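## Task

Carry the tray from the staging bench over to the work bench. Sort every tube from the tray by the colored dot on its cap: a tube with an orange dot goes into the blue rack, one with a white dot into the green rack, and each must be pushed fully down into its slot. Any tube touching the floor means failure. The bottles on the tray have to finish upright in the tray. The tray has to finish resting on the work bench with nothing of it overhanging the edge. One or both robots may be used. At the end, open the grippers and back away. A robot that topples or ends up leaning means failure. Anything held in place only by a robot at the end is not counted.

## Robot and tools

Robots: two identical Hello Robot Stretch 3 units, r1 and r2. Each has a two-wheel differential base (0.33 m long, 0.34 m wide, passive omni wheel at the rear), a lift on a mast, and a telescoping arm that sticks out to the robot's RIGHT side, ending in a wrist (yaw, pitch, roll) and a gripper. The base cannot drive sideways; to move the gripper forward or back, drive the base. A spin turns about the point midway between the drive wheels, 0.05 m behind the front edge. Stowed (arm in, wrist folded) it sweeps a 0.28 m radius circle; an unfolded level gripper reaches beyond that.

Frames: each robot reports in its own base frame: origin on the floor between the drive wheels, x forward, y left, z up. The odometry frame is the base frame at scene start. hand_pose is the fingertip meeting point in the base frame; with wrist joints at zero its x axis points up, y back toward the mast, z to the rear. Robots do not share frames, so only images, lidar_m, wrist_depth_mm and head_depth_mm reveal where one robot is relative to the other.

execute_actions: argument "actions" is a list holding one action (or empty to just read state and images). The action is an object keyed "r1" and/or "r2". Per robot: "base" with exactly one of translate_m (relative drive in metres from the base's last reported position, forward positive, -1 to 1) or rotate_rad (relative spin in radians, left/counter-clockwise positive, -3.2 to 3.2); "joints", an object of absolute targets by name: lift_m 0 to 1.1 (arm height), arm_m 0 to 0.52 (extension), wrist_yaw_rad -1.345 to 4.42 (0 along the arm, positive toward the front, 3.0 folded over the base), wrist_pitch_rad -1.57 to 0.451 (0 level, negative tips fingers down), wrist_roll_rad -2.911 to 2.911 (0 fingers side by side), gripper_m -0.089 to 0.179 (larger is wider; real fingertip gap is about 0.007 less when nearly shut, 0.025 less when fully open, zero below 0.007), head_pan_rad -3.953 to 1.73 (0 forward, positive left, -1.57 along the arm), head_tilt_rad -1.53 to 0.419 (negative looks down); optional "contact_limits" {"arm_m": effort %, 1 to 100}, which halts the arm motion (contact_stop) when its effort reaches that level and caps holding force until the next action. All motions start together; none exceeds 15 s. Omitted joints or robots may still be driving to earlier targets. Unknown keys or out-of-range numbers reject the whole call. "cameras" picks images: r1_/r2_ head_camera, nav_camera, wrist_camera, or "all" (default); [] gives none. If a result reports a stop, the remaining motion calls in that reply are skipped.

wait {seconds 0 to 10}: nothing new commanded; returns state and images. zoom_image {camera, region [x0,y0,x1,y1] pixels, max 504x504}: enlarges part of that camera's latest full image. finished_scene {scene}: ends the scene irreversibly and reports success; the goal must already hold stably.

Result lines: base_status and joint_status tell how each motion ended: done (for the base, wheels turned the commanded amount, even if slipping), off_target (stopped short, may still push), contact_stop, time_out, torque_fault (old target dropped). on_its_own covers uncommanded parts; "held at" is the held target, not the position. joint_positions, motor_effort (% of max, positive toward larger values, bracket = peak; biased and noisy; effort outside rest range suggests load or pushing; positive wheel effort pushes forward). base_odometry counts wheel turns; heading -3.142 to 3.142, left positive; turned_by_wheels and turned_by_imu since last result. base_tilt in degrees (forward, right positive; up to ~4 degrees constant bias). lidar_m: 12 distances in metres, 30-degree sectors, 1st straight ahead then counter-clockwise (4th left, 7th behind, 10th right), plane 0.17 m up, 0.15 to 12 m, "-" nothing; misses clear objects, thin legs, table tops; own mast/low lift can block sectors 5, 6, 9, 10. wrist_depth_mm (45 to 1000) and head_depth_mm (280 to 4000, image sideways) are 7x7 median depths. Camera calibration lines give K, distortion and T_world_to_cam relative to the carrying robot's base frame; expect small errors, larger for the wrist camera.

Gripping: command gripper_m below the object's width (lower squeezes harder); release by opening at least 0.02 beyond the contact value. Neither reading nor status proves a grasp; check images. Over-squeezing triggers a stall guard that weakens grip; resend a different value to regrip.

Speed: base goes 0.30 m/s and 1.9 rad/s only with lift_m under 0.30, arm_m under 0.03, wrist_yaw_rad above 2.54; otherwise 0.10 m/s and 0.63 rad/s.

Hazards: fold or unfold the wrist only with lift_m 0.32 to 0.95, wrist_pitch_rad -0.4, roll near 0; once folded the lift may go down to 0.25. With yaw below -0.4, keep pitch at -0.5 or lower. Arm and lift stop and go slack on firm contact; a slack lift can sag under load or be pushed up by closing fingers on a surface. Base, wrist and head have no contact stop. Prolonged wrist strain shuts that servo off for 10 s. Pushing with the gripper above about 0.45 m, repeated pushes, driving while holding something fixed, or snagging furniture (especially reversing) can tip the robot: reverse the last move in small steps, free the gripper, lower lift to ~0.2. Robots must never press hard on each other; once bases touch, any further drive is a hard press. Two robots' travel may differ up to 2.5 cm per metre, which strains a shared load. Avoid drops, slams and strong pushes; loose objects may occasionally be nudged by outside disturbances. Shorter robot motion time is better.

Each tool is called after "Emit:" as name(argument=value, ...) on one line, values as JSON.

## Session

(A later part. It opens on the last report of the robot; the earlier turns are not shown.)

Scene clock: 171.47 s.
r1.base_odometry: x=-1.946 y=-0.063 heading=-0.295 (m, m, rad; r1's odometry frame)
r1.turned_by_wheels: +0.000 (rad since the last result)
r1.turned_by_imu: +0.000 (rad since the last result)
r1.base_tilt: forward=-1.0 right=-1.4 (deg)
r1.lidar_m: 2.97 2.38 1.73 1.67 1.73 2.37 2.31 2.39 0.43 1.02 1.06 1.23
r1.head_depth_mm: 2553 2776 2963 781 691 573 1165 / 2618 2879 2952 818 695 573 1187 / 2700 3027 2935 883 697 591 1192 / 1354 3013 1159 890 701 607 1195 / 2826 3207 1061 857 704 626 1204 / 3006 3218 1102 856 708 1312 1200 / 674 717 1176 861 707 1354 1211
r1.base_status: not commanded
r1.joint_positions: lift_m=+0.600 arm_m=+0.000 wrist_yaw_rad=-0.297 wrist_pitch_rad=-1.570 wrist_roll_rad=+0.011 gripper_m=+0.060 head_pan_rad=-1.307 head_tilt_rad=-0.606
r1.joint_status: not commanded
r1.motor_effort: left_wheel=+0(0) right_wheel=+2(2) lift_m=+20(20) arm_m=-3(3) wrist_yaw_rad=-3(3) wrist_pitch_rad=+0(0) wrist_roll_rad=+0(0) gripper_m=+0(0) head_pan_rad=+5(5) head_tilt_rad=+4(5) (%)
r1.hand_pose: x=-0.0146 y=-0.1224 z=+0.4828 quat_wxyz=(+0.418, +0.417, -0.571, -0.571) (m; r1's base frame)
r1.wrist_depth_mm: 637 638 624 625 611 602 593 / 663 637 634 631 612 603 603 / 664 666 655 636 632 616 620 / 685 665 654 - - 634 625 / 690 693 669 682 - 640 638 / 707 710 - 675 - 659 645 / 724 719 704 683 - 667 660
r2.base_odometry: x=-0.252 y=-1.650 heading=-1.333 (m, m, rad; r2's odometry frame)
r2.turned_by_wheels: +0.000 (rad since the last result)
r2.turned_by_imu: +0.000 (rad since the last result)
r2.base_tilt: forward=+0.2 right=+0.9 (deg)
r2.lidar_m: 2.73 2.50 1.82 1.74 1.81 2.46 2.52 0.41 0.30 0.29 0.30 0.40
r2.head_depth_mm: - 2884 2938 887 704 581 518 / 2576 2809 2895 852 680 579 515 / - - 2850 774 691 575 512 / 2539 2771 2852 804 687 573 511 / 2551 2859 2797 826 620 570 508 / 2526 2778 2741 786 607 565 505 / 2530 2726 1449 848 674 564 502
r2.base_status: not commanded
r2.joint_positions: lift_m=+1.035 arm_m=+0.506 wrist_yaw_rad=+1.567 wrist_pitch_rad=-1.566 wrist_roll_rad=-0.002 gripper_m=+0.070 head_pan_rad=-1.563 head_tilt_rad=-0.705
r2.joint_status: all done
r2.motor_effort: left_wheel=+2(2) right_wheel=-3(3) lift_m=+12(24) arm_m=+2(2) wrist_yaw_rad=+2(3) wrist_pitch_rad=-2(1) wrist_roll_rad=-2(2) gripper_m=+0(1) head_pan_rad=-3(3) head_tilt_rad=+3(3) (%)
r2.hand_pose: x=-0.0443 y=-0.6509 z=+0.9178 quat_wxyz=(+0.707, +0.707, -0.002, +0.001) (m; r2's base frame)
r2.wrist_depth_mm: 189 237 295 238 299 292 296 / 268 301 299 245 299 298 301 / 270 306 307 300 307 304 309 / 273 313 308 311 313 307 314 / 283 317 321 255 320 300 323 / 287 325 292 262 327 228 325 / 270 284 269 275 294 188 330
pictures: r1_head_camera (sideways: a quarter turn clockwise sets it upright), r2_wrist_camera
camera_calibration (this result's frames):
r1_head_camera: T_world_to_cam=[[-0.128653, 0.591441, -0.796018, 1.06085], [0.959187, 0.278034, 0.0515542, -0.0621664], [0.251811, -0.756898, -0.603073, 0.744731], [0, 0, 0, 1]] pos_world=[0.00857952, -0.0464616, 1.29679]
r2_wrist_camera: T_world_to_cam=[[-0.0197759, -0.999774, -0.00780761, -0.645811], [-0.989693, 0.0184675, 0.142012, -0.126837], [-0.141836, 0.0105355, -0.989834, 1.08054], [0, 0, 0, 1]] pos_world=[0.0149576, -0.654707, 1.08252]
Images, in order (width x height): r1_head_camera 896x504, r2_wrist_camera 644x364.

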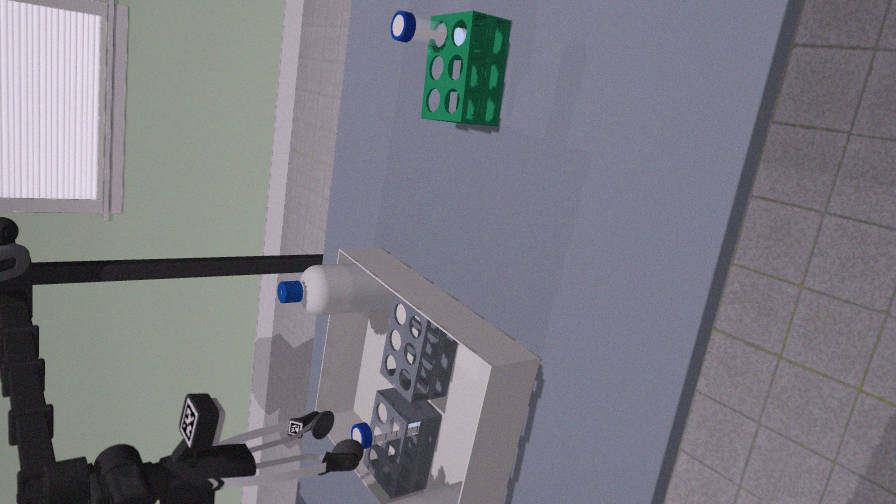

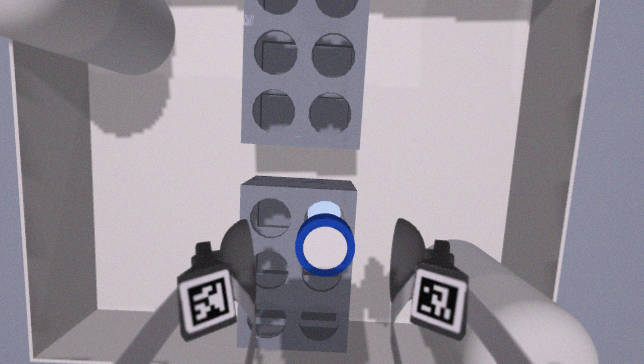

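Emit:
execute_actions(actions=[{"r2":{"base":{"translate_m":-0.007},"joints":{"lift_m":0.997,"gripper_m":0.062}}}], cameras=[])

Emit:
execute_actions(actions=[{"r2":{"joints":{"gripper_m":0.015}}}], cameras=[])

Emit:
execute_actions(actions=[{"r2":{"joints":{"lift_m":1.097}}}], cameras=["r2_wrist_camera"])

Emit:
execute_actions(actions=[{"r2":{"base":{"translate_m":0.455}},"r1":{"joints":{"head_pan_rad":-1.6}}}], cameras=[])

Emit:
execute_actions(actions=[{"r2":{"joints":{"arm_m":0.471,"lift_m":1.06}}}], cameras=["r1_head_camera","r2_head_camera","r2_wrist_camera"])

Scene clock: 174.23 s.
r1.base_odometry: x=-1.946 y=-0.063 heading=-0.295 (m, m, rad; r1's odometry frame)
r1.turned_by_wheels: +0.000 (rad since the last result)
r1.turned_by_imu: +0.000 (rad since the last result)
r1.base_tilt: forward=-0.9 right=-1.4 (deg)
r1.lidar_m: 2.97 2.37 1.73 1.67 1.73 2.37 2.31 2.39 0.43 1.02 1.05 1.23
r1.head_depth_mm: 2552 2797 2906 780 692 573 1159 / 2619 2900 2926 819 694 574 1193 / 2719 3028 2939 885 697 590 1185 / 2634 3031 1162 888 699 608 1198 / 2780 3189 1068 855 703 628 1197 / 2818 3280 1094 863 705 1323 1200 / 2838 722 974 861 705 1355 1196
r1.base_status: not commanded
r1.joint_positions: lift_m=+0.600 arm_m=+0.000 wrist_yaw_rad=-0.297 wrist_pitch_rad=-1.570 wrist_roll_rad=+0.011 gripper_m=+0.060 head_pan_rad=-1.307 head_tilt_rad=-0.606
r1.joint_status: not commanded
r1.motor_effort: left_wheel=+0(1) right_wheel=+1(2) lift_m=+20(21) arm_m=-3(3) wrist_yaw_rad=-3(4) wrist_pitch_rad=+0(0) wrist_roll_rad=+0(0) gripper_m=+1(0) head_pan_rad=+5(5) head_tilt_rad=+5(4) (%)
r1.hand_pose: x=-0.0146 y=-0.1224 z=+0.4828 quat_wxyz=(+0.418, +0.417, -0.571, -0.571) (m; r1's base frame)
r1.wrist_depth_mm: 633 639 621 613 607 593 589 / 652 639 635 634 617 608 601 / 659 663 651 637 626 619 621 / 683 665 668 - - 633 626 / 693 690 681 672 - 639 638 / 706 704 - 675 - 647 655 / 721 722 711 690 - 675 661
r2.base_odometry: x=-0.253 y=-1.643 heading=-1.333 (m, m, rad; r2's odometry frame)
r2.turned_by_wheels: +0.000 (rad since the last result)
r2.turned_by_imu: +0.000 (rad since the last result)
r2.base_tilt: forward=+0.2 right=+0.7 (deg)
r2.lidar_m: 2.73 2.49 1.82 1.75 1.81 2.46 2.51 0.41 0.30 0.29 0.30 0.40
r2.head_depth_mm: 2547 - 2830 886 703 584 519 / 2493 2932 2934 877 679 579 515 / 2456 - 851 777 693 576 514 / 2497 2839 2687 777 686 573 509 / 2547 2814 2793 852 622 569 507 / 2524 2819 2747 810 596 567 506 / 2511 2717 1481 845 676 563 503
r2.base_status: done
r2.joint_positions: lift_m=+0.997 arm_m=+0.506 wrist_yaw_rad=+1.567 wrist_pitch_rad=-1.566 wrist_roll_rad=-0.002 gripper_m=+0.062 head_pan_rad=-1.563 head_tilt_rad=-0.705
r2.joint_status: all done
r2.motor_effort: left_wheel=+2(4) right_wheel=-3(9) lift_m=+12(13) arm_m=+2(2) wrist_yaw_rad=+3(2) wrist_pitch_rad=-2(2) wrist_roll_rad=-2(2) gripper_m=-1(43) head_pan_rad=-3(3) head_tilt_rad=+4(2) (%)
r2.hand_pose: x=-0.0443 y=-0.6509 z=+0.8799 quat_wxyz=(+0.707, +0.707, -0.002, +0.001) (m; r2's base frame)
r2.wrist_depth_mm: 199 249 256 203 261 261 222 / 262 264 260 208 264 266 220 / 268 269 267 263 267 268 226 / 273 277 272 241 274 271 238 / 274 279 278 163 280 275 237 / 277 288 - 223 - 210 244 / 258 274 256 228 282 170 155
pictures: none
No camera images: the call's "cameras" was empty. Leave "cameras" out to get every camera's image.

Scene clock: 175.20 s.
r1.base_odometry: x=-1.946 y=-0.063 heading=-0.295 (m, m, rad; r1's odometry frame)
r1.turned_by_wheels: +0.000 (rad since the last result)
r1.turned_by_imu: +0.000 (rad since the last result)
r1.base_tilt: forward=-0.9 right=-1.3 (deg)
r1.lidar_m: 2.97 2.38 1.74 1.67 1.73 2.38 2.31 2.39 0.43 1.02 1.06 1.23
r1.head_depth_mm: 2564 2821 2893 779 692 572 1170 / 2618 2855 2909 819 694 575 1189 / 2714 2955 2945 883 696 591 1194 / 2639 3006 1153 889 700 609 1192 / 2831 3172 1064 854 700 629 1200 / 2814 3256 1112 862 704 1318 1206 / 2844 722 968 865 709 1349 1210
r1.base_status: not commanded
r1.joint_positions: lift_m=+0.600 arm_m=+0.000 wrist_yaw_rad=-0.297 wrist_pitch_rad=-1.570 wrist_roll_rad=+0.011 gripper_m=+0.060 head_pan_rad=-1.307 head_tilt_rad=-0.606
r1.joint_status: not commanded
r1.motor_effort: left_wheel=+0(1) right_wheel=+2(1) lift_m=+20(20) arm_m=-3(3) wrist_yaw_rad=-3(3) wrist_pitch_rad=+0(0) wrist_roll_rad=+0(0) gripper_m=-1(0) head_pan_rad=+5(5) head_tilt_rad=+4(5) (%)
r1.hand_pose: x=-0.0146 y=-0.1224 z=+0.4828 quat_wxyz=(+0.418, +0.417, -0.571, -0.571) (m; r1's base frame)
r1.wrist_depth_mm: 645 630 624 607 606 594 589 / 646 641 639 633 624 608 606 / 669 661 654 641 623 625 612 / 679 671 657 - - 630 624 / 701 682 679 660 - 649 639 / 706 699 - 680 - 654 650 / 729 718 696 687 - 670 660
r2.base_odometry: x=-0.253 y=-1.643 heading=-1.333 (m, m, rad; r2's odometry frame)
r2.turned_by_wheels: +0.000 (rad since the last result)
r2.turned_by_imu: +0.000 (rad since the last result)
r2.base_tilt: forward=+0.1 right=+0.7 (deg)
r2.lidar_m: 2.73 2.50 1.81 1.74 1.81 2.45 2.51 0.41 0.30 0.29 0.30 0.40
r2.head_depth_mm: 2575 - 2857 890 704 582 519 / 2471 2882 2881 881 679 577 516 / 2475 - 847 773 693 574 514 / 2500 2823 2667 788 687 573 511 / 2532 2804 2778 855 622 570 507 / 2522 2839 2788 807 595 566 505 / 2539 2717 1476 845 672 563 502
r2.base_status: not commanded
r2.joint_positions: lift_m=+0.997 arm_m=+0.506 wrist_yaw_rad=+1.567 wrist_pitch_rad=-1.566 wrist_roll_rad=-0.002 gripper_m=+0.015 head_pan_rad=-1.563 head_tilt_rad=-0.705
r2.joint_status: all done
r2.motor_effort: left_wheel=+2(2) right_wheel=-3(3) lift_m=+12(12) arm_m=+2(2) wrist_yaw_rad=+2(3) wrist_pitch_rad=-1(1) wrist_roll_rad=-2(2) gripper_m=-7(84) head_pan_rad=-2(3) head_tilt_rad=+4(3) (%)
r2.hand_pose: x=-0.0443 y=-0.6509 z=+0.8799 quat_wxyz=(+0.707, +0.707, -0.002, +0.001) (m; r2's base frame)
r2.wrist_depth_mm: 201 250 256 204 259 259 221 / 261 265 260 207 265 264 218 / 268 266 268 261 268 268 227 / 272 272 276 242 273 273 236 / 277 281 276 157 279 278 234 / 279 286 289 159 254 211 244 / 261 276 254 231 279 171 156
pictures: none
No camera images: the call's "cameras" was empty. Leave "cameras" out to get every camera's image.

Scene clock: 176.93 s.
r1.base_odometry: x=-1.946 y=-0.063 heading=-0.295 (m, m, rad; r1's odometry frame)
r1.turned_by_wheels: +0.000 (rad since the last result)
r1.turned_by_imu: +0.000 (rad since the last result)
r1.base_tilt: forward=-0.9 right=-1.4 (deg)
r1.lidar_m: 2.98 2.37 1.74 1.67 1.74 2.37 2.31 2.39 0.43 1.02 1.06 1.23
r1.head_depth_mm: 2513 2851 2890 778 695 570 1158 / 2609 2862 2948 816 696 574 1186 / 2688 2961 2962 885 697 590 1193 / 2636 3030 1155 888 699 608 1195 / 2870 3213 1064 856 702 627 1198 / 2932 3320 1109 865 705 1315 1209 / 2825 729 1028 863 709 1357 1199
r1.base_status: not commanded
r1.joint_positions: lift_m=+0.600 arm_m=+0.000 wrist_yaw_rad=-0.297 wrist_pitch_rad=-1.570 wrist_roll_rad=+0.011 gripper_m=+0.060 head_pan_rad=-1.307 head_tilt_rad=-0.606
r1.joint_status: not commanded
r1.motor_effort: left_wheel=-1(1) right_wheel=+1(2) lift_m=+20(20) arm_m=-3(3) wrist_yaw_rad=-3(4) wrist_pitch_rad=+0(0) wrist_roll_rad=+0(0) gripper_m=+0(0) head_pan_rad=+5(5) head_tilt_rad=+6(5) (%)
r1.hand_pose: x=-0.0146 y=-0.1224 z=+0.4828 quat_wxyz=(+0.418, +0.417, -0.571, -0.571) (m; r1's base frame)
r1.wrist_depth_mm: 647 626 619 616 602 600 593 / 659 653 637 634 616 610 609 / 664 654 649 642 634 621 616 / 683 672 660 - - 632 619 / 695 696 678 671 - 638 637 / 705 711 - 678 - 651 653 / 733 717 700 694 - 679 664
r2.base_odometry: x=-0.253 y=-1.643 heading=-1.333 (m, m, rad; r2's odometry frame)
r2.turned_by_wheels: +0.000 (rad since the last result)
r2.turned_by_imu: +0.000 (rad since the last result)
r2.base_tilt: forward=+0.1 right=+0.7 (deg)
r2.lidar_m: 2.73 2.50 1.81 1.74 1.80 2.45 2.51 0.41 0.30 0.29 0.30 0.40
r2.head_depth_mm: 2539 2810 2954 887 702 582 520 / 2516 2839 2874 881 678 579 515 / - 2881 2714 771 691 578 513 / 2577 2882 2813 801 683 573 511 / 2547 2827 2782 854 621 569 507 / 2559 2800 2777 806 597 565 505 / 2511 2747 1475 845 673 564 503
r2.base_status: not commanded
r2.joint_positions: lift_m=+1.097 arm_m=+0.506 wrist_yaw_rad=+1.567 wrist_pitch_rad=-1.566 wrist_roll_rad=-0.002 gripper_m=+0.015 head_pan_rad=-1.563 head_tilt_rad=-0.705
r2.joint_status: all done
r2.motor_effort: left_wheel=+2(2) right_wheel=-3(3) lift_m=+27(27) arm_m=+2(2) wrist_yaw_rad=+2(3) wrist_pitch_rad=-2(1) wrist_roll_rad=-2(2) gripper_m=-7(8) head_pan_rad=-2(3) head_tilt_rad=+3(3) (%)
r2.hand_pose: x=-0.0443 y=-0.6509 z=+0.9789 quat_wxyz=(+0.707, +0.707, -0.002, +0.001) (m; r2's base frame)
r2.wrist_depth_mm: 226 251 351 324 352 337 351 / 360 334 363 348 356 357 356 / 365 365 366 357 368 364 372 / 380 371 377 367 370 368 378 / 385 381 378 157 353 367 383 / 389 348 376 160 253 244 391 / 402 399 402 400 405 210 399
pictures: r2_wrist_camera
camera_calibration (this result's frames):
r2_wrist_camera: T_world_to_cam=[[-0.0197759, -0.999774, -0.00780761, -0.645336], [-0.989693, 0.0184674, 0.142012, -0.135502], [-0.141835, 0.0105355, -0.989834, 1.14094], [0, 0, 0, 1]] pos_world=[0.0149576, -0.654708, 1.14354]
Images, in order (width x height): r2_wrist_camera 644x364.

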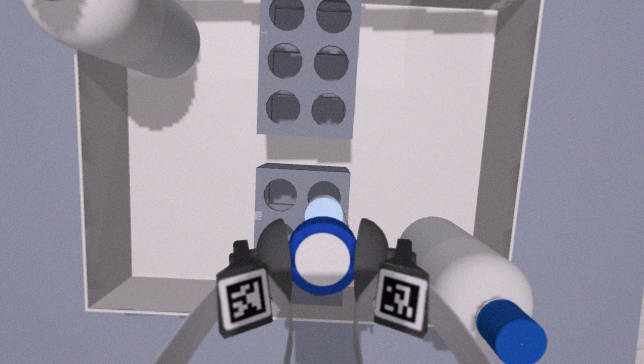

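Scene clock: 182.90 s.
r1.base_odometry: x=-1.946 y=-0.063 heading=-0.295 (m, m, rad; r1's odometry frame)
r1.turned_by_wheels: +0.000 (rad since the last result)
r1.turned_by_imu: +0.000 (rad since the last result)
r1.base_tilt: forward=-0.9 right=-1.3 (deg)
r1.lidar_m: 2.97 2.37 1.74 1.67 1.73 2.37 2.31 2.40 0.43 1.02 1.06 1.23
r1.head_depth_mm: 2643 2940 2929 954 691 587 764 / 2641 2926 2947 878 696 590 1193 / 2638 2949 2981 816 697 591 1190 / 517 692 1099 849 703 591 1193 / 2528 2967 2954 893 701 595 1200 / 2662 2940 3032 899 707 597 1201 / 2656 2945 2921 845 707 598 1215
r1.base_status: not commanded
r1.joint_positions: lift_m=+0.600 arm_m=+0.000 wrist_yaw_rad=-0.297 wrist_pitch_rad=-1.570 wrist_roll_rad=+0.011 gripper_m=+0.060 head_pan_rad=-1.593 head_tilt_rad=-0.606
r1.joint_status: all done
r1.motor_effort: left_wheel=-1(0) right_wheel=+2(2) lift_m=+20(21) arm_m=-3(3) wrist_yaw_rad=-3(3) wrist_pitch_rad=+1(0) wrist_roll_rad=+0(0) gripper_m=+1(0) head_pan_rad=-4(35) head_tilt_rad=+5(3) (%)
r1.hand_pose: x=-0.0146 y=-0.1224 z=+0.4828 quat_wxyz=(+0.418, +0.417, -0.571, -0.571) (m; r1's base frame)
r1.wrist_depth_mm: 646 636 625 623 603 606 596 / 661 640 641 620 626 610 604 / 672 660 653 642 636 616 614 / 687 675 666 - - 626 624 / 694 681 672 676 - 640 631 / 708 704 - 679 - 656 647 / 733 707 706 692 - 675 663
r2.base_odometry: x=-0.146 y=-2.085 heading=-1.333 (m, m, rad; r2's odometry frame)
r2.turned_by_wheels: +0.000 (rad since the last result)
r2.turned_by_imu: -0.001 (rad since the last result)
r2.base_tilt: forward=+0.2 right=+0.9 (deg)
r2.lidar_m: 2.28 2.37 1.83 1.75 1.81 2.46 1.15 0.40 0.29 0.28 0.29 2.37
r2.head_depth_mm: 2554 2852 2884 853 705 583 507 / 2535 2848 2910 886 696 580 504 / - 2918 2845 873 692 577 504 / 2525 2854 1218 768 690 572 511 / 2524 1374 2664 826 685 569 508 / 2520 2781 2731 855 680 568 506 / 2522 2817 2716 878 676 563 502
r2.base_status: done
r2.joint_positions: lift_m=+1.097 arm_m=+0.506 wrist_yaw_rad=+1.567 wrist_pitch_rad=-1.566 wrist_roll_rad=-0.002 gripper_m=+0.015 head_pan_rad=-1.563 head_tilt_rad=-0.705
r2.joint_status: not commanded
r2.motor_effort: left_wheel=+3(6) right_wheel=-3(5) lift_m=+28(27) arm_m=+2(2) wrist_yaw_rad=+3(3) wrist_pitch_rad=-2(2) wrist_roll_rad=-2(2) gripper_m=-7(7) head_pan_rad=-2(4) head_tilt_rad=+2(5) (%)
r2.hand_pose: x=-0.0443 y=-0.6509 z=+0.9789 quat_wxyz=(+0.707, +0.707, -0.002, +0.001) (m; r2's base frame)
r2.wrist_depth_mm: 353 354 354 357 355 354 354 / 361 361 359 360 360 366 363 / 373 366 370 313 369 368 362 / 373 374 382 318 376 373 375 / 380 383 386 157 383 377 383 / 391 396 392 159 390 392 390 / 404 395 403 397 408 398 400
pictures: none
No camera images: the call's "cameras" was empty. Leave "cameras" out to get every camera's image.

Scene clock: 184.20 s.
r1.base_odometry: x=-1.946 y=-0.063 heading=-0.295 (m, m, rad; r1's odometry frame)
r1.turned_by_wheels: +0.000 (rad since the last result)
r1.turned_by_imu: +0.000 (rad since the last result)
r1.base_tilt: forward=-0.9 right=-1.4 (deg)
r1.lidar_m: 2.97 2.38 1.73 1.67 1.73 2.37 2.31 2.39 0.43 1.02 1.06 1.23
r1.head_depth_mm: 2653 2904 2928 950 691 587 763 / 2616 2909 2947 879 697 589 1188 / 2649 2887 2985 816 699 592 1195 / 558 649 1157 850 699 592 1198 / 556 2940 2962 896 705 594 1194 / 2648 2947 3012 901 704 596 1207 / 2668 2952 2885 848 711 597 1203
r1.base_status: not commanded
r1.joint_positions: lift_m=+0.600 arm_m=+0.000 wrist_yaw_rad=-0.297 wrist_pitch_rad=-1.570 wrist_roll_rad=+0.011 gripper_m=+0.060 head_pan_rad=-1.593 head_tilt_rad=-0.606
r1.joint_status: not commanded
r1.motor_effort: left_wheel=-1(1) right_wheel=+2(2) lift_m=+21(20) arm_m=-3(3) wrist_yaw_rad=-3(3) wrist_pitch_rad=+1(0) wrist_roll_rad=+0(0) gripper_m=+0(1) head_pan_rad=-5(5) head_tilt_rad=+4(4) (%)
r1.hand_pose: x=-0.0146 y=-0.1224 z=+0.4828 quat_wxyz=(+0.418, +0.417, -0.571, -0.571) (m; r1's base frame)
r1.wrist_depth_mm: 639 640 628 607 603 599 589 / 652 647 633 626 621 615 602 / 663 660 646 638 626 628 617 / 683 676 665 - - 633 623 / 697 690 674 673 - 639 629 / 706 702 - 689 - 651 647 / 727 710 703 693 - 659 665
r2.base_odometry: x=-0.146 y=-2.085 heading=-1.333 (m, m, rad; r2's odometry frame)
r2.turned_by_wheels: +0.000 (rad since the last result)
r2.turned_by_imu: +0.000 (rad since the last result)
r2.base_tilt: forward=+0.1 right=+0.9 (deg)
r2.lidar_m: 2.28 2.36 1.82 1.75 1.81 2.46 1.15 0.40 0.29 0.28 0.29 2.38
r2.head_depth_mm: - 2865 2966 859 704 583 507 / 2591 2813 2929 886 698 579 505 / - - 2885 873 694 576 504 / 2461 2721 1238 746 690 573 511 / 2513 2694 2677 828 686 569 508 / 2492 2831 2761 850 679 565 506 / 2540 2820 2724 878 677 563 502
r2.base_status: not commanded
r2.joint_positions: lift_m=+1.060 arm_m=+0.471 wrist_yaw_rad=+1.567 wrist_pitch_rad=-1.566 wrist_roll_rad=-0.002 gripper_m=+0.015 head_pan_rad=-1.563 head_tilt_rad=-0.705
r2.joint_status: all done
r2.motor_effort: left_wheel=+2(2) right_wheel=-3(3) lift_m=+12(23) arm_m=-2(2) wrist_yaw_rad=+2(3) wrist_pitch_rad=-1(2) wrist_roll_rad=-2(2) gripper_m=-8(8) head_pan_rad=-3(3) head_tilt_rad=+2(3) (%)
r2.hand_pose: x=-0.0443 y=-0.6164 z=+0.9428 quat_wxyz=(+0.707, +0.707, -0.002, +0.001) (m; r2's base frame)
r2.wrist_depth_mm: 324 322 318 319 322 318 321 / 326 326 327 326 321 326 328 / 336 334 334 278 331 331 333 / 342 342 335 279 339 341 339 / 344 351 346 157 345 349 345 / 354 355 355 159 347 354 353 / 359 361 361 363 364 362 361
pictures: r1_head_camera (sideways: a quarter turn clockwise sets it upright), r2_head_camera (sideways: a quarter turn clockwise sets it upright), r2_wrist_camera
camera_calibration (this result's frames):
r1_head_camera: T_world_to_cam=[[0.0431693, 0.603731, -0.796018, 1.0598], [0.998664, -0.00343452, 0.0515542, -0.0624073], [0.0283909, -0.797181, -0.603073, 0.746094], [0, 0, 0, 1]] pos_world=[-0.00460939, -0.0452785, 1.29679]
r2_head_camera: T_world_to_cam=[[-0.0389075, 0.624465, -0.780083, 1.03324], [0.999242, 0.0251464, -0.0297083, 0.0358992], [0.00106442, -0.780648, -0.624971, 0.775314], [0, 0, 0, 1]] pos_world=[0.00350339, -0.040876, 1.29163]
r2_wrist_camera: T_world_to_cam=[[-0.0197754, -0.999774, -0.00780761, -0.611086], [-0.989693, 0.018467, 0.142012, -0.131024], [-0.141836, 0.0105355, -0.989834, 1.10491], [0, 0, 0, 1]] pos_world=[0.0149576, -0.620169, 1.10751]
Images, in order (width x height): r1_head_camera 896x504, r2_head_camera 896x504, r2_wrist_camera 644x364.

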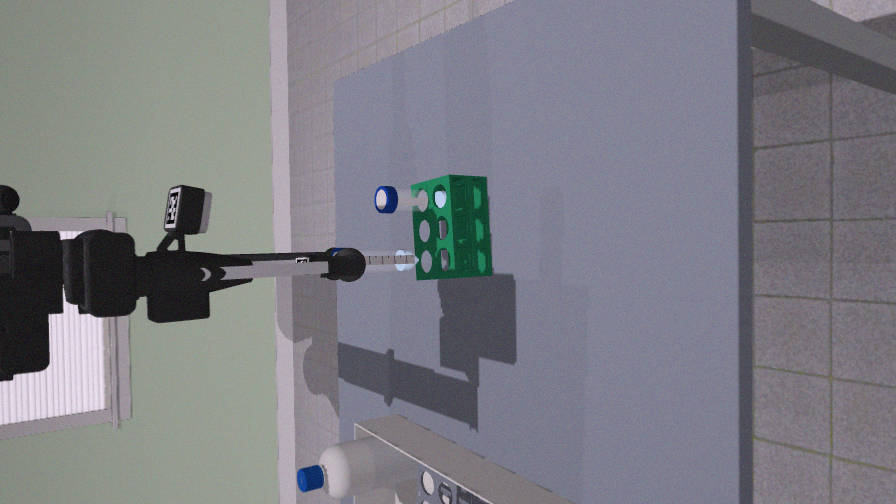

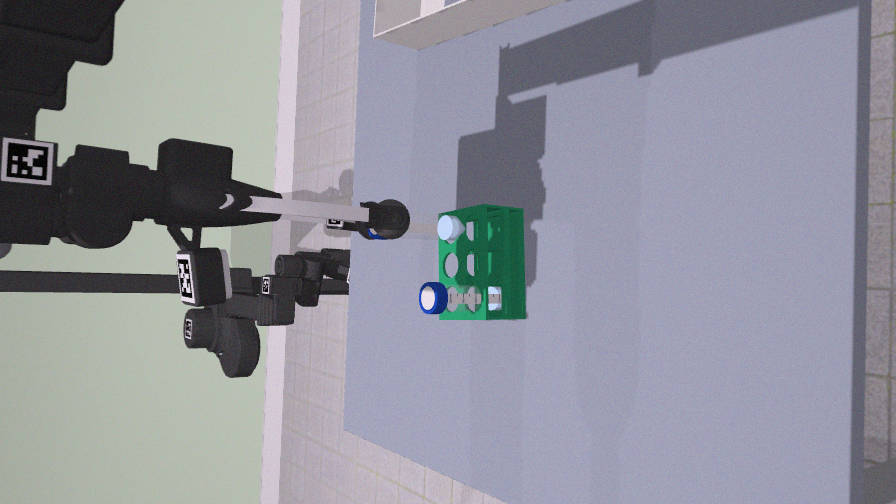

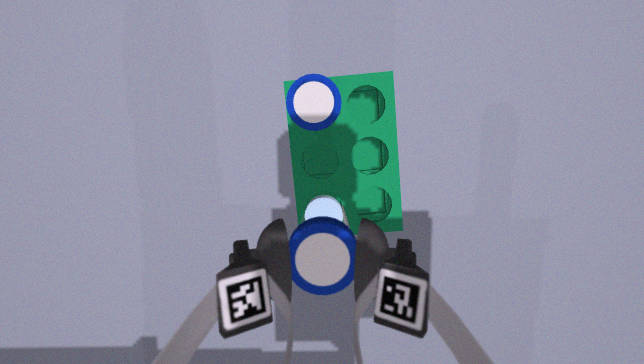

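Emit:
execute_actions(actions=[{"r2":{"joints":{"lift_m":0.992}}}], cameras=[])

Emit:
execute_actions(actions=[{"r2":{"joints":{"gripper_m":0.07}}}], cameras=[])

Emit:
execute_actions(actions=[{"r2":{"joints":{"lift_m":1.09}}}], cameras=[])

Emit:
execute_actions(actions=[{"r2":{"joints":{"arm_m":0.1}}}], cameras=["r1_head_camera"])

Scene clock: 186.77 s.
r1.base_odometry: x=-1.946 y=-0.063 heading=-0.295 (m, m, rad; r1's odometry frame)
r1.turned_by_wheels: +0.000 (rad since the last result)
r1.turned_by_imu: +0.000 (rad since the last result)
r1.base_tilt: forward=-0.9 right=-1.4 (deg)
r1.lidar_m: 2.97 2.38 1.73 1.67 1.74 2.36 2.31 2.39 0.43 1.02 1.05 1.23
r1.head_depth_mm: 2629 2929 2937 946 693 588 763 / 2638 2873 2979 879 696 588 1194 / 2650 2953 2946 817 698 591 1199 / 1149 607 1100 836 701 594 1201 / 802 2881 2967 892 704 594 1200 / 2648 2968 2987 896 706 597 1201 / 2656 2980 2888 852 711 598 1200
r1.base_status: not commanded
r1.joint_positions: lift_m=+0.600 arm_m=+0.000 wrist_yaw_rad=-0.297 wrist_pitch_rad=-1.570 wrist_roll_rad=+0.011 gripper_m=+0.060 head_pan_rad=-1.593 head_tilt_rad=-0.606
r1.joint_status: not commanded
r1.motor_effort: left_wheel=+0(1) right_wheel=+2(2) lift_m=+19(20) arm_m=-3(3) wrist_yaw_rad=-4(3) wrist_pitch_rad=+0(0) wrist_roll_rad=-1(0) gripper_m=+1(0) head_pan_rad=-5(4) head_tilt_rad=+5(5) (%)
r1.hand_pose: x=-0.0146 y=-0.1224 z=+0.4828 quat_wxyz=(+0.418, +0.417, -0.571, -0.571) (m; r1's base frame)
r1.wrist_depth_mm: 639 636 618 618 603 602 594 / 652 642 636 638 624 614 611 / 668 663 653 639 625 624 619 / 681 668 665 - - 633 618 / 689 687 674 667 - 639 634 / 703 704 - 671 - 659 649 / 726 718 711 695 - 668 658
r2.base_odometry: x=-0.146 y=-2.085 heading=-1.333 (m, m, rad; r2's odometry frame)
r2.turned_by_wheels: +0.000 (rad since the last result)
r2.turned_by_imu: +0.000 (rad since the last result)
r2.base_tilt: forward=+0.0 right=+0.6 (deg)
r2.lidar_m: 2.28 2.36 1.82 1.75 1.81 2.46 1.15 0.40 0.29 0.28 0.29 2.37
r2.head_depth_mm: 2559 - 2778 855 704 582 507 / 2498 2868 2840 879 700 581 503 / 2479 - 2679 878 696 576 513 / 2493 2755 1248 746 691 572 511 / 2535 2700 2665 828 688 568 508 / 2542 2862 2772 851 681 567 505 / 2515 2781 2728 879 676 562 503
r2.base_status: not commanded
r2.joint_positions: lift_m=+0.993 arm_m=+0.471 wrist_yaw_rad=+1.568 wrist_pitch_rad=-1.567 wrist_roll_rad=-0.002 gripper_m=+0.015 head_pan_rad=-1.563 head_tilt_rad=-0.705
r2.joint_status: all done
r2.motor_effort: left_wheel=+2(2) right_wheel=-3(3) lift_m=+10(11) arm_m=-2(1) wrist_yaw_rad=+3(2) wrist_pitch_rad=-1(2) wrist_roll_rad=-2(2) gripper_m=-8(7) head_pan_rad=-2(3) head_tilt_rad=+3(2) (%)
r2.hand_pose: x=-0.0445 y=-0.6163 z=+0.8751 quat_wxyz=(+0.707, +0.707, -0.002, +0.001) (m; r2's base frame)
r2.wrist_depth_mm: 258 257 257 255 257 257 258 / 263 263 263 146 257 261 262 / 267 269 266 210 262 268 270 / 272 274 271 214 268 273 274 / 278 278 278 156 279 278 279 / 284 282 283 156 282 281 287 / 288 290 294 290 289 291 291
pictures: none
No camera images: the call's "cameras" was empty. Leave "cameras" out to get every camera's image.

Scene clock: 187.80 s.
r1.base_odometry: x=-1.946 y=-0.063 heading=-0.295 (m, m, rad; r1's odometry frame)
r1.turned_by_wheels: +0.000 (rad since the last result)
r1.turned_by_imu: +0.000 (rad since the last result)
r1.base_tilt: forward=-0.8 right=-1.3 (deg)
r1.lidar_m: 2.97 2.37 1.73 1.67 1.73 2.37 2.31 2.40 0.43 1.02 1.05 1.23
r1.head_depth_mm: 2624 2900 2931 948 692 586 764 / 2641 2944 2885 880 696 589 1192 / 2668 2960 2957 817 699 590 1193 / 1152 605 1099 829 700 592 1204 / 899 2859 2938 894 703 594 1198 / 2630 2934 2983 899 705 595 1197 / 2651 2945 2854 845 708 598 1208
r1.base_status: not commanded
r1.joint_positions: lift_m=+0.600 arm_m=+0.000 wrist_yaw_rad=-0.297 wrist_pitch_rad=-1.570 wrist_roll_rad=+0.011 gripper_m=+0.060 head_pan_rad=-1.593 head_tilt_rad=-0.606
r1.joint_status: not commanded
r1.motor_effort: left_wheel=-1(1) right_wheel=+2(2) lift_m=+20(20) arm_m=-3(3) wrist_yaw_rad=-3(3) wrist_pitch_rad=+0(0) wrist_roll_rad=+0(0) gripper_m=+1(0) head_pan_rad=-5(4) head_tilt_rad=+4(5) (%)
r1.hand_pose: x=-0.0146 y=-0.1224 z=+0.4828 quat_wxyz=(+0.418, +0.417, -0.571, -0.571) (m; r1's base frame)
r1.wrist_depth_mm: 645 641 625 619 614 597 595 / 649 645 638 628 617 610 607 / 669 662 644 634 624 621 612 / 682 682 659 - - 634 627 / 694 676 683 672 - 639 651 / 711 699 - 682 - 667 643 / 727 711 706 692 - 673 662
r2.base_odometry: x=-0.146 y=-2.085 heading=-1.333 (m, m, rad; r2's odometry frame)
r2.turned_by_wheels: +0.000 (rad since the last result)
r2.turned_by_imu: +0.000 (rad since the last result)
r2.base_tilt: forward=+0.0 right=+0.7 (deg)
r2.lidar_m: 2.28 2.36 1.82 1.75 1.81 2.46 1.15 0.41 0.29 0.28 0.29 2.37
r2.head_depth_mm: 2536 - 2758 852 703 583 505 / 2491 2882 2876 877 697 580 504 / 2487 - 2718 873 695 575 503 / 2531 2729 1247 747 686 571 511 / 2570 2697 2670 828 682 568 508 / 2553 2790 2747 850 679 566 506 / 2549 2842 2749 877 676 563 503
r2.base_status: not commanded
r2.joint_positions: lift_m=+0.993 arm_m=+0.471 wrist_yaw_rad=+1.567 wrist_pitch_rad=-1.567 wrist_roll_rad=-0.002 gripper_m=+0.070 head_pan_rad=-1.563 head_tilt_rad=-0.705
r2.joint_status: all done
r2.motor_effort: left_wheel=+2(2) right_wheel=-3(3) lift_m=+13(12) arm_m=-2(2) wrist_yaw_rad=+3(3) wrist_pitch_rad=-1(1) wrist_roll_rad=-2(2) gripper_m=+0(84) head_pan_rad=-2(3) head_tilt_rad=+4(3) (%)
r2.hand_pose: x=-0.0445 y=-0.6163 z=+0.8749 quat_wxyz=(+0.707, +0.707, -0.002, +0.001) (m; r2's base frame)
r2.wrist_depth_mm: 257 257 257 258 256 256 257 / 260 262 260 144 256 261 262 / 267 266 268 209 262 268 266 / 270 272 270 213 264 271 270 / 278 279 275 160 272 277 276 / 283 284 283 281 282 283 284 / 294 289 289 289 290 289 290
pictures: none
No camera images: the call's "cameras" was empty. Leave "cameras" out to get every camera's image.

Scene clock: 189.53 s.
r1.base_odometry: x=-1.946 y=-0.063 heading=-0.295 (m, m, rad; r1's odometry frame)
r1.turned_by_wheels: +0.000 (rad since the last result)
r1.turned_by_imu: +0.000 (rad since the last result)
r1.base_tilt: forward=-0.9 right=-1.4 (deg)
r1.lidar_m: 2.98 2.38 1.73 1.67 1.73 2.38 2.31 2.40 0.43 1.02 1.06 1.23
r1.head_depth_mm: 2650 2956 2897 951 695 585 762 / 2620 2952 2935 885 695 590 1197 / 2660 2947 2938 817 698 593 1195 / 542 692 1108 845 702 594 1198 / 2595 2944 3001 892 702 594 1200 / 2662 2905 3031 894 705 597 1201 / 2695 2974 2861 847 710 598 1216
r1.base_status: not commanded
r1.joint_positions: lift_m=+0.600 arm_m=+0.000 wrist_yaw_rad=-0.297 wrist_pitch_rad=-1.570 wrist_roll_rad=+0.011 gripper_m=+0.060 head_pan_rad=-1.593 head_tilt_rad=-0.606
r1.joint_status: not commanded
r1.motor_effort: left_wheel=-1(1) right_wheel=+2(2) lift_m=+20(20) arm_m=-3(3) wrist_yaw_rad=-3(3) wrist_pitch_rad=+0(0) wrist_roll_rad=+0(0) gripper_m=+0(0) head_pan_rad=-5(4) head_tilt_rad=+5(4) (%)
r1.hand_pose: x=-0.0146 y=-0.1224 z=+0.4828 quat_wxyz=(+0.418, +0.417, -0.571, -0.571) (m; r1's base frame)
r1.wrist_depth_mm: 645 628 621 611 603 594 592 / 652 648 639 621 622 597 601 / 669 662 647 642 629 614 618 / 688 670 665 - - 630 626 / 688 687 676 680 - 646 633 / 719 701 - 676 - 658 653 / 719 709 705 688 - 670 656
r2.base_odometry: x=-0.146 y=-2.085 heading=-1.333 (m, m, rad; r2's odometry frame)
r2.turned_by_wheels: +0.000 (rad since the last result)
r2.turned_by_imu: +0.000 (rad since the last result)
r2.base_tilt: forward=+0.1 right=+0.8 (deg)
r2.lidar_m: 2.28 2.36 1.82 1.75 1.82 2.46 1.15 0.40 0.29 0.28 0.29 2.36
r2.head_depth_mm: 2553 2837 2923 858 704 581 506 / 2556 2781 2874 877 699 578 504 / - - 2875 874 694 575 502 / 2509 2864 1235 759 691 571 512 / 2499 1372 2619 831 686 570 508 / 2549 2841 2783 851 681 566 504 / 2530 2844 2736 880 676 564 502
r2.base_status: not commanded
r2.joint_positions: lift_m=+1.090 arm_m=+0.471 wrist_yaw_rad=+1.567 wrist_pitch_rad=-1.567 wrist_roll_rad=-0.002 gripper_m=+0.070 head_pan_rad=-1.563 head_tilt_rad=-0.705
r2.joint_status: all done
r2.motor_effort: left_wheel=+3(2) right_wheel=-3(3) lift_m=+27(29) arm_m=-2(1) wrist_yaw_rad=+3(2) wrist_pitch_rad=-1(2) wrist_roll_rad=-2(2) gripper_m=+0(0) head_pan_rad=-3(2) head_tilt_rad=+2(3) (%)
r2.hand_pose: x=-0.0445 y=-0.6163 z=+0.9719 quat_wxyz=(+0.707, +0.707, -0.002, +0.001) (m; r2's base frame)
r2.wrist_depth_mm: 349 348 348 346 348 347 349 / 354 356 355 350 354 356 355 / 366 359 364 305 361 362 364 / 374 368 372 309 370 371 367 / 378 376 380 376 370 378 375 / 386 385 383 387 383 386 383 / 391 395 398 393 388 390 388
pictures: none
No camera images: the call's "cameras" was empty. Leave "cameras" out to get every camera's image.

Scene clock: 193.47 s.
r1.base_odometry: x=-1.946 y=-0.063 heading=-0.295 (m, m, rad; r1's odometry frame)
r1.turned_by_wheels: +0.000 (rad since the last result)
r1.turned_by_imu: +0.000 (rad since the last result)
r1.base_tilt: forward=-0.8 right=-1.3 (deg)
r1.lidar_m: 2.98 2.38 1.74 1.67 1.73 2.37 2.31 2.39 0.43 1.02 1.06 1.22
r1.head_depth_mm: 2641 2942 2898 952 691 587 762 / 2614 2944 2889 881 694 590 1190 / 2685 2955 2925 818 698 591 1191 / 910 2833 1505 843 701 593 1194 / 2638 2943 2956 896 705 594 1205 / 2658 2981 2988 898 706 596 1199 / 2623 2987 2858 843 708 599 1199
r1.base_status: not commanded
r1.joint_positions: lift_m=+0.600 arm_m=+0.000 wrist_yaw_rad=-0.297 wrist_pitch_rad=-1.570 wrist_roll_rad=+0.011 gripper_m=+0.060 head_pan_rad=-1.593 head_tilt_rad=-0.606
r1.joint_status: not commanded
r1.motor_effort: left_wheel=-1(1) right_wheel=+2(2) lift_m=+20(20) arm_m=-3(3) wrist_yaw_rad=-3(3) wrist_pitch_rad=+1(0) wrist_roll_rad=+0(0) gripper_m=+0(0) head_pan_rad=-5(5) head_tilt_rad=+5(4) (%)
r1.hand_pose: x=-0.0146 y=-0.1224 z=+0.4828 quat_wxyz=(+0.418, +0.417, -0.571, -0.571) (m; r1's base frame)
r1.wrist_depth_mm: 637 636 627 609 612 601 589 / 655 646 622 628 616 617 599 / 661 663 656 640 626 621 619 / 673 677 669 - - 634 617 / 689 678 670 661 - 643 639 / 714 711 - 687 - 658 650 / 727 717 696 685 - 663 665
r2.base_odometry: x=-0.146 y=-2.085 heading=-1.333 (m, m, rad; r2's odometry frame)
r2.turned_by_wheels: +0.000 (rad since the last result)
r2.turned_by_imu: -0.001 (rad since the last result)
r2.base_tilt: forward=+0.2 right=+0.7 (deg)
r2.lidar_m: 2.28 2.36 1.82 1.75 1.81 2.47 1.15 0.40 0.29 0.28 0.29 2.37
r2.head_depth_mm: - - - - 704 583 507 / - - - - 691 579 504 / - - - - - 590 502 / 2499 2720 1289 735 690 572 511 / 2523 2673 2676 - 685 568 508 / 2478 2810 2791 837 681 566 505 / 2534 2853 2744 878 677 564 503
r2.base_status: not commanded
r2.joint_positions: lift_m=+1.090 arm_m=+0.100 wrist_yaw_rad=+1.568 wrist_pitch_rad=-1.567 wrist_roll_rad=-0.002 gripper_m=+0.070 head_pan_rad=-1.563 head_tilt_rad=-0.705
r2.joint_status: all done
r2.motor_effort: left_wheel=+2(2) right_wheel=-3(3) lift_m=+27(27) arm_m=-2(1) wrist_yaw_rad=+2(3) wrist_pitch_rad=-1(1) wrist_roll_rad=-1(2) gripper_m=+0(0) head_pan_rad=-2(3) head_tilt_rad=+3(3) (%)
r2.hand_pose: x=-0.0445 y=-0.2454 z=+0.9719 quat_wxyz=(+0.707, +0.707, -0.001, +0.001) (m; r2's base frame)
r2.wrist_depth_mm: - - - 354 353 345 350 / - - - 357 353 354 353 / - - - 366 363 364 365 / - - - 373 366 373 371 / - - - - 375 378 374 / - - - - 384 387 390 / - - - - 392 398 390
pictures: r1_head_camera (sideways: a quarter turn clockwise sets it upright)
camera_calibration (this result's frames):
r1_head_camera: T_world_to_cam=[[0.0431716, 0.603731, -0.796018, 1.0598], [0.998664, -0.00343833, 0.0515542, -0.0624073], [0.0283879, -0.797181, -0.603073, 0.746094], [0, 0, 0, 1]] pos_world=[-0.00460956, -0.0452784, 1.29679]
Images, in order (width x height): r1_head_camera 896x504.

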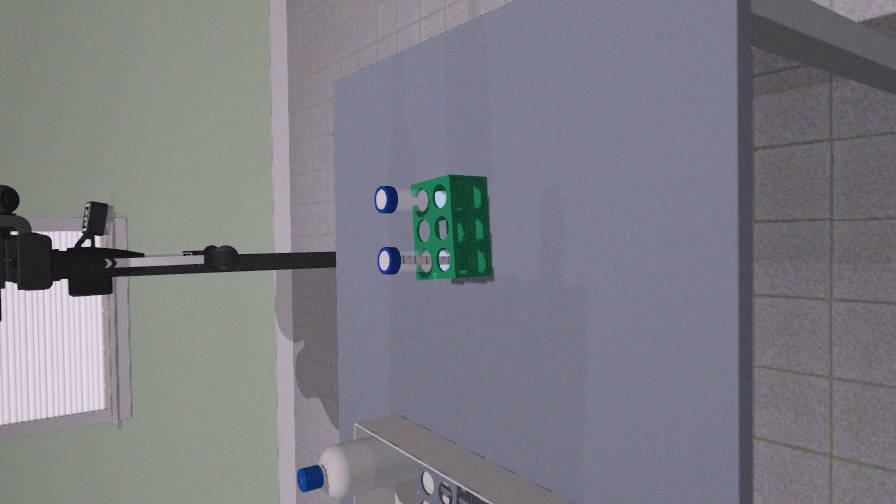

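Emit:
finished_scene(scene=1)

The scene is finished: the task was done.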